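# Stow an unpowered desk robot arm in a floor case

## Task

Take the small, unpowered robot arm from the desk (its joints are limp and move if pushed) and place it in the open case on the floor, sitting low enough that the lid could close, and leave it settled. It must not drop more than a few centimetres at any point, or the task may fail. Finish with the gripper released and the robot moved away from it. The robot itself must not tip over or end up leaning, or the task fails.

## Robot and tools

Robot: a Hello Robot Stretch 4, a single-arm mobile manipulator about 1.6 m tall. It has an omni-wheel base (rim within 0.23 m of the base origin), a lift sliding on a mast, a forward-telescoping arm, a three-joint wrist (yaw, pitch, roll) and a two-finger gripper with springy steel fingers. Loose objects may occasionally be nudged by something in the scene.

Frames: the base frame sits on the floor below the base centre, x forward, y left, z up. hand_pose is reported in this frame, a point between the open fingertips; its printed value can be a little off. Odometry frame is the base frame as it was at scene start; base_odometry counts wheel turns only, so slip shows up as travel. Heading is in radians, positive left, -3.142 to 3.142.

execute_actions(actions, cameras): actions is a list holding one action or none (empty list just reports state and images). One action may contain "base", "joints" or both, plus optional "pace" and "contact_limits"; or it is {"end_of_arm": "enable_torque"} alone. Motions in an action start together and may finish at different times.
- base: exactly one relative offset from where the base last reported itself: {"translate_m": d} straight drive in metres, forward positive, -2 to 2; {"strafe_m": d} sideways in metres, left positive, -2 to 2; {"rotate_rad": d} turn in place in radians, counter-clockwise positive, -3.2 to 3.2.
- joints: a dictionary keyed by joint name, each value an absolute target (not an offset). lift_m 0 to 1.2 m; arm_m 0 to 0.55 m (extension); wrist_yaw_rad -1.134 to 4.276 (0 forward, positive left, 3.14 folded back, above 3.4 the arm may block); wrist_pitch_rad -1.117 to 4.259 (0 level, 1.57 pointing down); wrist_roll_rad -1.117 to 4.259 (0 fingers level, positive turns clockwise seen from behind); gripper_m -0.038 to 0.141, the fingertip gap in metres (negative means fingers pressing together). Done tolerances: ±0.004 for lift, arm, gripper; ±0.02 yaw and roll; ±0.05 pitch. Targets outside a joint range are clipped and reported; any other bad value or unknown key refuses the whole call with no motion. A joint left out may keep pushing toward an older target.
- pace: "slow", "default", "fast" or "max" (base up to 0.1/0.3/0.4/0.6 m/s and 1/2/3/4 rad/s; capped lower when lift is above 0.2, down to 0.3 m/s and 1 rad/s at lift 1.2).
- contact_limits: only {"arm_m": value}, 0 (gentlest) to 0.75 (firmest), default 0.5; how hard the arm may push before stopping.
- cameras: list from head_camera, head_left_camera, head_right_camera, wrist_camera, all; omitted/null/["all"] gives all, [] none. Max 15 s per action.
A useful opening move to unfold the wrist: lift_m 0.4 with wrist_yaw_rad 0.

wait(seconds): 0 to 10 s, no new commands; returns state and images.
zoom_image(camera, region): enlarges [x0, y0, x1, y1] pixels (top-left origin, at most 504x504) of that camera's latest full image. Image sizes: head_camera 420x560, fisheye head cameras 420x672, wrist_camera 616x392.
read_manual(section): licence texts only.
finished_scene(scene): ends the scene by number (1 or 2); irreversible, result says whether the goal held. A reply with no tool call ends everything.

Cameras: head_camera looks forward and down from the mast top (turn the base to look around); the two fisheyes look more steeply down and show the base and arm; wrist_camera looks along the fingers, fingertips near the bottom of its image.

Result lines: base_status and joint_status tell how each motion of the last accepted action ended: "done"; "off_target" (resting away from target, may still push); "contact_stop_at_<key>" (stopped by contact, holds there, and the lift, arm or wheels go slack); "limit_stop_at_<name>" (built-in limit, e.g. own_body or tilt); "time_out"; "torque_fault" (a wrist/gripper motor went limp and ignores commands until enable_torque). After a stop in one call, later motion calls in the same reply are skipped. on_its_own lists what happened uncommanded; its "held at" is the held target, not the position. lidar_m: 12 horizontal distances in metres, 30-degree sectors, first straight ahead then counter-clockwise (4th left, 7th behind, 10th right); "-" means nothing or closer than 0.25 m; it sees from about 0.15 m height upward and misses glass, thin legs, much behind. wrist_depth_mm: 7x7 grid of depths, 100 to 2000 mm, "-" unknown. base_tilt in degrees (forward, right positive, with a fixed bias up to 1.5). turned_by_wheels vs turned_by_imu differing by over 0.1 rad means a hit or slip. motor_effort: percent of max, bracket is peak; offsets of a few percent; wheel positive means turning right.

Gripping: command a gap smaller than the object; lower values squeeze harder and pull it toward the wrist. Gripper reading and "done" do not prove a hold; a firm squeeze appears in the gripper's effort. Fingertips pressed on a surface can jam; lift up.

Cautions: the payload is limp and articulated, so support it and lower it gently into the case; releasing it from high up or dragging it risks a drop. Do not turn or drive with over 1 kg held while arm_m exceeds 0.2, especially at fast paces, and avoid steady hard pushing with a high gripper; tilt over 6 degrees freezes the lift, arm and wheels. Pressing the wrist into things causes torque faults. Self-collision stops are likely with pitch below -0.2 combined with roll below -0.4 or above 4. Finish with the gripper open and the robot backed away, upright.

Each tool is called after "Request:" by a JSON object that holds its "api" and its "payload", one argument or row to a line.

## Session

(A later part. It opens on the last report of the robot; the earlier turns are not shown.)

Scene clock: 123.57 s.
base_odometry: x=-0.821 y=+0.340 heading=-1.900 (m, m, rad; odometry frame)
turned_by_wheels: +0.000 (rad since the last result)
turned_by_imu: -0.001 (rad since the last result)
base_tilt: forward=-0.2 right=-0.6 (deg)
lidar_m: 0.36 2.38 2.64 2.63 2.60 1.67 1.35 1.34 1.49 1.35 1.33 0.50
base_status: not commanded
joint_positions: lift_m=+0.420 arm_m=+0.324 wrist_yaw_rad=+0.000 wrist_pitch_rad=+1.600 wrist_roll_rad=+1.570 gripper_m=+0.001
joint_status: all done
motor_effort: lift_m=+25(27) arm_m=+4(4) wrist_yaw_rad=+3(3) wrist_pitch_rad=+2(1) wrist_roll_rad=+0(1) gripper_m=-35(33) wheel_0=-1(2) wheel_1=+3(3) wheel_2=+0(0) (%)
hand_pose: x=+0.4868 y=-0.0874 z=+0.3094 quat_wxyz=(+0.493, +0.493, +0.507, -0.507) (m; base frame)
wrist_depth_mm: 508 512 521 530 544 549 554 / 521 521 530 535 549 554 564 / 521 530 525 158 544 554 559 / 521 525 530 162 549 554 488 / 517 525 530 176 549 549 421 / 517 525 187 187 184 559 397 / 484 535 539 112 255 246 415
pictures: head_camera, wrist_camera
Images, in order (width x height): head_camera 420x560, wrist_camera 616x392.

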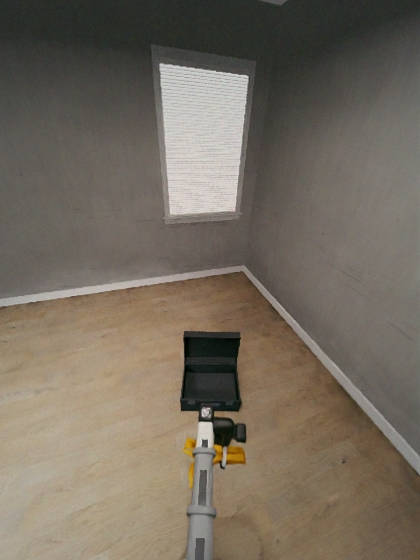

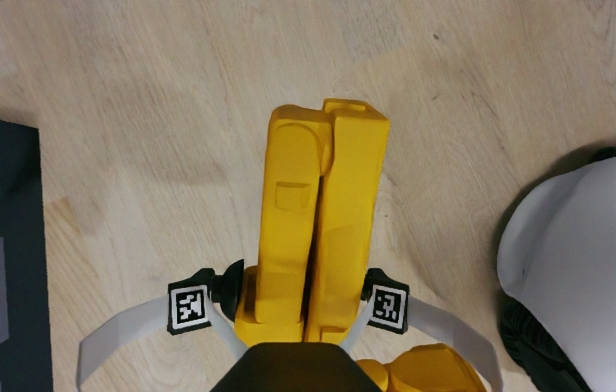

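Request:
{"api": "execute_actions", "payload": {
  "actions": [
    {"base":{"translate_m":0.3},"joints":{"arm_m":0.5},"pace":"slow"}
  ],
  "cameras": []
}}

Request:
{"api": "execute_actions", "payload": {
  "actions": [
    {"base":{"strafe_m":0.025},"joints":{"lift_m":0.36},"pace":"slow"}
  ],
  "cameras": ["wrist_camera","head_left_camera"]
}}

Request:
{"api": "zoom_image", "payload": {
  "camera": "head_left_camera",
  "region": [140,330,300,490]
}}

Scene clock: 132.20 s.
base_odometry: x=-0.918 y=+0.057 heading=-1.900 (m, m, rad; odometry frame)
turned_by_wheels: +0.000 (rad since the last result)
turned_by_imu: -0.002 (rad since the last result)
base_tilt: forward=-0.1 right=-0.6 (deg)
lidar_m: 0.52 0.53 2.32 2.73 2.69 2.02 1.64 1.60 1.51 1.24 1.23 0.55
base_status: done
joint_positions: lift_m=+0.420 arm_m=+0.499 wrist_yaw_rad=+0.000 wrist_pitch_rad=+1.600 wrist_roll_rad=+1.570 gripper_m=+0.001
joint_status: all done
motor_effort: lift_m=+25(25) arm_m=+4(5) wrist_yaw_rad=+2(1) wrist_pitch_rad=+1(1) wrist_roll_rad=+0(1) gripper_m=-33(34) wheel_0=+2(3) wheel_1=+2(5) wheel_2=-1(8) (%)
hand_pose: x=+0.6618 y=-0.0874 z=+0.3094 quat_wxyz=(+0.493, +0.493, +0.507, -0.507) (m; base frame)
wrist_depth_mm: 517 517 525 530 539 554 554 / 243 521 530 539 544 549 559 / 285 377 500 159 407 559 559 / 282 382 508 162 459 554 564 / 279 382 504 176 473 559 564 / 278 347 186 187 185 564 564 / 263 387 496 112 255 245 574
pictures: none
No camera images: the call's "cameras" was empty. Leave "cameras" out to get every camera's image.

Scene clock: 133.57 s.
base_odometry: x=-0.895 y=+0.049 heading=-1.900 (m, m, rad; odometry frame)
turned_by_wheels: +0.000 (rad since the last result)
turned_by_imu: +0.000 (rad since the last result)
base_tilt: forward=-0.1 right=-0.7 (deg)
lidar_m: 0.51 2.10 2.31 2.68 2.69 2.04 1.64 1.63 1.55 1.26 1.25 0.55
base_status: done
joint_positions: lift_m=+0.360 arm_m=+0.499 wrist_yaw_rad=+0.000 wrist_pitch_rad=+1.600 wrist_roll_rad=+1.570 gripper_m=+0.001
joint_status: all done
motor_effort: lift_m=+19(23) arm_m=+4(4) wrist_yaw_rad=+3(1) wrist_pitch_rad=+2(3) wrist_roll_rad=+1(0) gripper_m=-33(35) wheel_0=-1(8) wheel_1=+2(7) wheel_2=+0(2) (%)
hand_pose: x=+0.6618 y=-0.0874 z=+0.2499 quat_wxyz=(+0.493, +0.493, +0.507, -0.507) (m; base frame)
wrist_depth_mm: 243 462 469 473 484 488 492 / 270 330 402 370 379 492 496 / 285 329 449 159 347 492 500 / 282 332 449 163 375 496 500 / 278 330 452 177 384 496 500 / 277 324 187 187 185 492 504 / 262 325 449 113 256 245 508
pictures: head_left_camera, wrist_camera
Images, in order (width x height): head_left_camera 420x672, wrist_camera 616x392.

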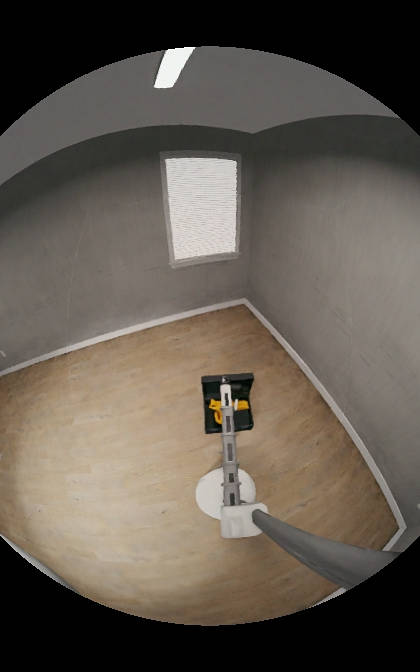

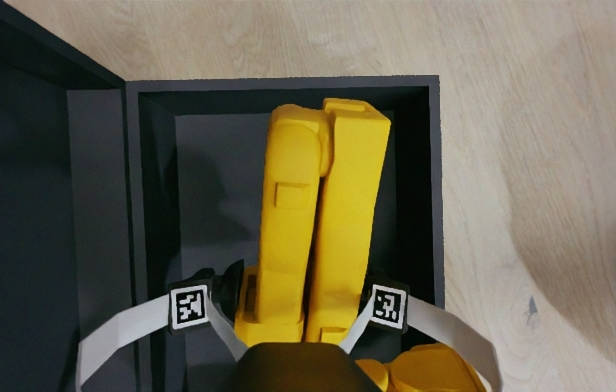

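Region (140, 330, 300, 490) of head_left_camera's 420x672 image, scaled by 3.150, with more detail than that image has.

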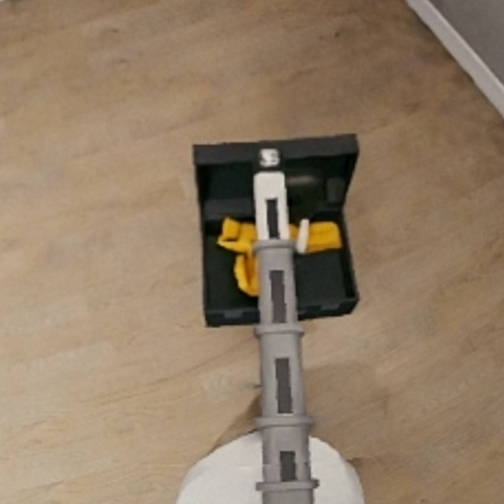

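Request:
{"api": "execute_actions", "payload": {
  "actions": [
    {"base":{"strafe_m":-0.025},"joints":{"arm_m":0.545},"pace":"slow"}
  ],
  "cameras": []
}}

Request:
{"api": "execute_actions", "payload": {
  "actions": [
    {"joints":{"lift_m":0.26},"pace":"slow"}
  ],
  "cameras": ["wrist_camera"]
}}

Request:
{"api": "execute_actions", "payload": {
  "actions": [
    {"joints":{"lift_m":0.17},"pace":"slow"}
  ],
  "cameras": ["wrist_camera","head_left_camera"]
}}

Request:
{"api": "zoom_image", "payload": {
  "camera": "head_left_camera",
  "region": [140,330,300,490]
}}

Scene clock: 139.27 s.
base_odometry: x=-0.918 y=+0.057 heading=-1.900 (m, m, rad; odometry frame)
turned_by_wheels: +0.000 (rad since the last result)
turned_by_imu: -0.001 (rad since the last result)
base_tilt: forward=-0.1 right=-0.6 (deg)
lidar_m: 0.50 0.64 2.33 2.73 2.69 2.02 1.64 1.62 1.51 1.24 1.22 0.56
base_status: done
joint_positions: lift_m=+0.360 arm_m=+0.544 wrist_yaw_rad=+0.000 wrist_pitch_rad=+1.600 wrist_roll_rad=+1.570 gripper_m=+0.001
joint_status: all done
motor_effort: lift_m=+19(19) arm_m=+5(3) wrist_yaw_rad=+2(2) wrist_pitch_rad=+1(2) wrist_roll_rad=+1(0) gripper_m=-33(32) wheel_0=+2(10) wheel_1=-3(8) wheel_2=+0(0) (%)
hand_pose: x=+0.7068 y=-0.0874 z=+0.2499 quat_wxyz=(+0.493, +0.493, +0.507, -0.507) (m; base frame)
wrist_depth_mm: 156 462 466 477 477 488 492 / 195 266 469 473 480 492 496 / 214 310 382 158 362 415 496 / 212 322 449 163 462 421 504 / 210 324 387 176 462 427 504 / 209 260 186 187 185 427 500 / 197 320 340 112 255 245 504
pictures: none
No camera images: the call's "cameras" was empty. Leave "cameras" out to get every camera's image.

Scene clock: 140.97 s.
base_odometry: x=-0.918 y=+0.057 heading=-1.900 (m, m, rad; odometry frame)
turned_by_wheels: +0.000 (rad since the last result)
turned_by_imu: +0.000 (rad since the last result)
base_tilt: forward=-0.2 right=-0.7 (deg)
lidar_m: 0.52 0.63 2.32 2.74 2.70 2.02 1.63 1.62 1.53 1.22 1.23 0.55
base_status: not commanded
joint_positions: lift_m=+0.260 arm_m=+0.544 wrist_yaw_rad=+0.000 wrist_pitch_rad=+1.600 wrist_roll_rad=+1.570 gripper_m=+0.001
joint_status: all done
motor_effort: lift_m=+19(15) arm_m=+4(4) wrist_yaw_rad=+2(1) wrist_pitch_rad=+2(2) wrist_roll_rad=+1(0) gripper_m=-34(33) wheel_0=+2(2) wheel_1=-3(3) wheel_2=+0(0) (%)
hand_pose: x=+0.7068 y=-0.0874 z=+0.1499 quat_wxyz=(+0.493, +0.493, +0.507, -0.507) (m; base frame)
wrist_depth_mm: 156 362 366 373 377 382 389 / 195 233 277 255 262 271 389 / 214 229 347 158 355 336 329 / 213 226 345 163 357 342 334 / 210 224 347 176 362 343 336 / 210 223 187 187 185 327 274 / 198 226 317 112 255 245 272
pictures: wrist_camera
Images, in order (width x height): wrist_camera 616x392.

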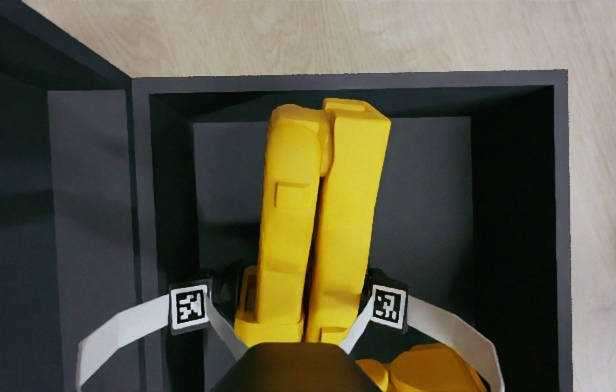

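Scene clock: 142.60 s.
base_odometry: x=-0.918 y=+0.057 heading=-1.900 (m, m, rad; odometry frame)
turned_by_wheels: +0.000 (rad since the last result)
turned_by_imu: +0.000 (rad since the last result)
base_tilt: forward=-0.2 right=-0.6 (deg)
lidar_m: 0.50 0.53 2.32 2.73 2.70 2.02 1.63 1.63 1.53 1.24 1.24 0.54
base_status: not commanded
joint_positions: lift_m=+0.170 arm_m=+0.544 wrist_yaw_rad=+0.000 wrist_pitch_rad=+1.601 wrist_roll_rad=+1.570 gripper_m=+0.001
joint_status: all done
motor_effort: lift_m=+16(18) arm_m=+4(4) wrist_yaw_rad=+0(1) wrist_pitch_rad=-2(1) wrist_roll_rad=+1(1) gripper_m=-31(30) wheel_0=+2(2) wheel_1=-3(3) wheel_2=+0(0) (%)
hand_pose: x=+0.7065 y=-0.0874 z=+0.0601 quat_wxyz=(+0.493, +0.492, +0.508, -0.507) (m; base frame)
wrist_depth_mm: 143 148 150 154 157 161 171 / 143 189 216 220 229 237 233 / 144 202 257 191 265 268 252 / 143 200 258 189 266 270 253 / 142 198 259 189 267 271 254 / 140 168 189 189 187 272 257 / 139 191 260 113 270 273 258
pictures: head_left_camera, wrist_camera
Images, in order (width x height): head_left_camera 420x672, wrist_camera 616x392.

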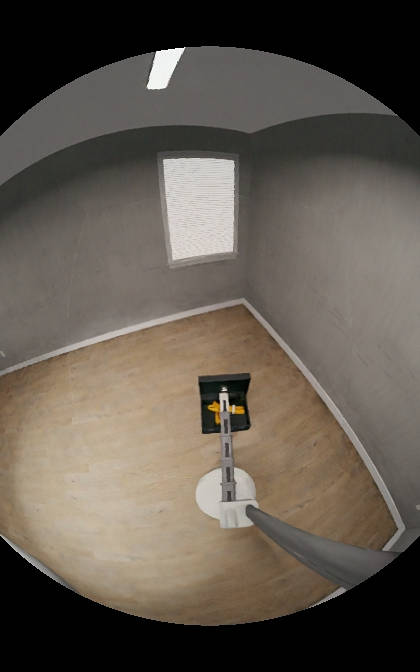

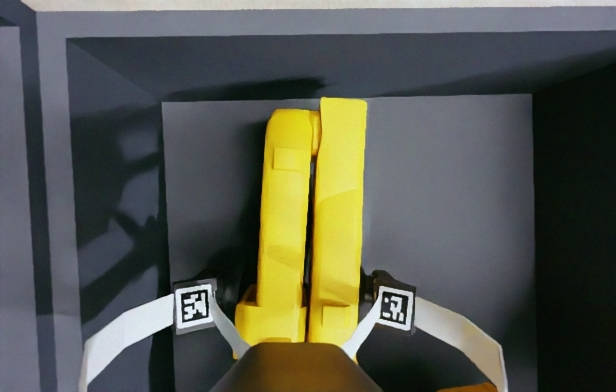

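Region (140, 330, 300, 490) of head_left_camera's 420x672 image, scaled by 3.150, with more detail than that image has.

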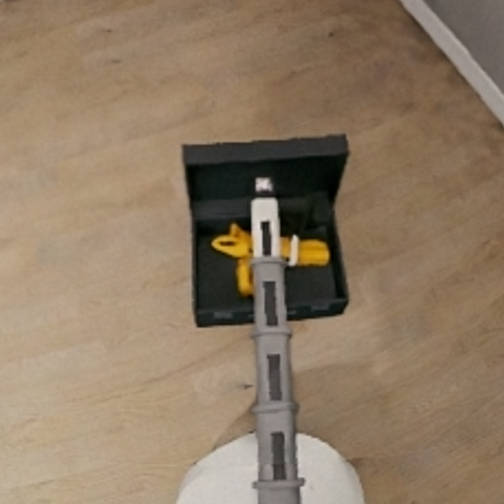

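Request:
{"api": "execute_actions", "payload": {
  "actions": [
    {"joints":{"gripper_m":0.085}}
  ],
  "cameras": []
}}

Request:
{"api": "execute_actions", "payload": {
  "actions": [
    {"joints":{"lift_m":0.4}}
  ],
  "cameras": []
}}

Request:
{"api": "execute_actions", "payload": {
  "actions": [
    {"base":{"translate_m":-0.2},"joints":{"arm_m":0.1},"pace":"fast"}
  ],
  "cameras": ["head_camera"]
}}

Request:
{"api": "finished_scene", "payload": {
  "scene": 1
}}

Scene clock: 149.87 s.
base_odometry: x=-0.918 y=+0.057 heading=-1.900 (m, m, rad; odometry frame)
turned_by_wheels: +0.000 (rad since the last result)
turned_by_imu: -0.001 (rad since the last result)
base_tilt: forward=-0.2 right=-0.6 (deg)
lidar_m: 0.53 0.62 2.32 2.72 2.70 2.02 1.64 1.61 1.52 1.22 1.22 0.54
base_status: not commanded
joint_positions: lift_m=+0.170 arm_m=+0.544 wrist_yaw_rad=+0.000 wrist_pitch_rad=+1.599 wrist_roll_rad=+1.570 gripper_m=+0.085
joint_status: all done
motor_effort: lift_m=+16(16) arm_m=+4(4) wrist_yaw_rad=+2(0) wrist_pitch_rad=+3(7) wrist_roll_rad=+0(0) gripper_m=-3(31) wheel_0=+2(1) wheel_1=-3(3) wheel_2=+0(0) (%)
hand_pose: x=+0.7070 y=-0.0874 z=+0.0601 quat_wxyz=(+0.493, +0.492, +0.507, -0.507) (m; base frame)
wrist_depth_mm: 144 148 151 154 158 162 164 / 143 189 216 221 230 238 234 / 143 202 258 202 265 268 252 / 142 198 258 200 265 270 253 / 141 196 259 200 266 272 256 / 140 178 206 196 203 272 257 / 139 166 260 113 268 272 253
pictures: none
No camera images: the call's "cameras" was empty. Leave "cameras" out to get every camera's image.

Scene clock: 151.90 s.
base_odometry: x=-0.918 y=+0.057 heading=-1.900 (m, m, rad; odometry frame)
turned_by_wheels: +0.000 (rad since the last result)
turned_by_imu: -0.001 (rad since the last result)
base_tilt: forward=-0.2 right=-0.6 (deg)
lidar_m: 0.51 0.62 2.32 2.72 2.71 2.01 1.63 1.63 1.53 1.24 1.22 0.54
base_status: not commanded
joint_positions: lift_m=+0.400 arm_m=+0.544 wrist_yaw_rad=+0.000 wrist_pitch_rad=+1.600 wrist_roll_rad=+1.570 gripper_m=+0.085
joint_status: all done
motor_effort: lift_m=+22(22) arm_m=+4(4) wrist_yaw_rad=+1(1) wrist_pitch_rad=+1(2) wrist_roll_rad=+0(0) gripper_m=-2(4) wheel_0=+2(2) wheel_1=-3(3) wheel_2=+0(0) (%)
hand_pose: x=+0.7070 y=-0.0874 z=+0.2896 quat_wxyz=(+0.493, +0.492, +0.507, -0.507) (m; base frame)
wrist_depth_mm: 156 504 512 512 517 530 530 / 194 265 512 517 521 535 535 / 213 312 397 433 492 535 535 / 211 330 462 445 508 535 544 / 208 325 449 442 504 535 544 / 208 279 216 439 203 539 549 / 206 277 382 112 508 544 554
pictures: none
No camera images: the call's "cameras" was empty. Leave "cameras" out to get every camera's image.

Scene clock: 153.90 s.
base_odometry: x=-0.853 y=+0.246 heading=-1.900 (m, m, rad; odometry frame)
turned_by_wheels: +0.000 (rad since the last result)
turned_by_imu: +0.000 (rad since the last result)
base_tilt: forward=-0.2 right=-0.5 (deg)
lidar_m: 0.70 2.29 2.53 2.66 2.63 1.79 1.45 1.44 1.60 1.32 1.30 1.43
base_status: done
joint_positions: lift_m=+0.400 arm_m=+0.101 wrist_yaw_rad=+0.000 wrist_pitch_rad=+1.600 wrist_roll_rad=+1.570 gripper_m=+0.085
joint_status: all done
motor_effort: lift_m=+22(22) arm_m=-4(8) wrist_yaw_rad=+4(1) wrist_pitch_rad=+1(3) wrist_roll_rad=+0(0) gripper_m=-2(2) wheel_0=+1(4) wheel_1=+1(8) wheel_2=-2(12) (%)
hand_pose: x=+0.2631 y=-0.0874 z=+0.2896 quat_wxyz=(+0.493, +0.492, +0.507, -0.507) (m; base frame)
wrist_depth_mm: 496 500 512 517 517 530 535 / 500 504 508 517 525 530 535 / 504 504 517 517 535 382 327 / 500 508 512 521 394 315 317 / 508 512 517 521 310 315 320 / 504 512 216 530 202 315 320 / 508 512 521 112 314 317 319
pictures: head_camera
Images, in order (width x height): head_camera 420x560.

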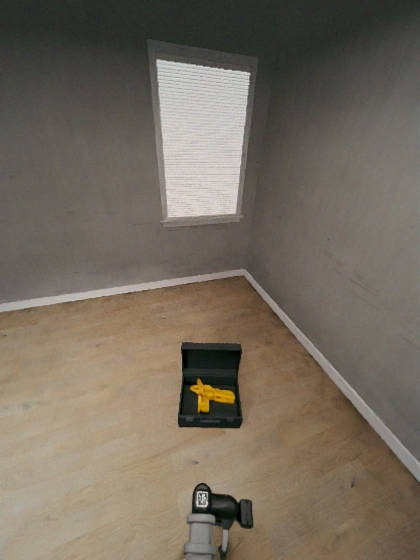

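The scene is finished: the task was done.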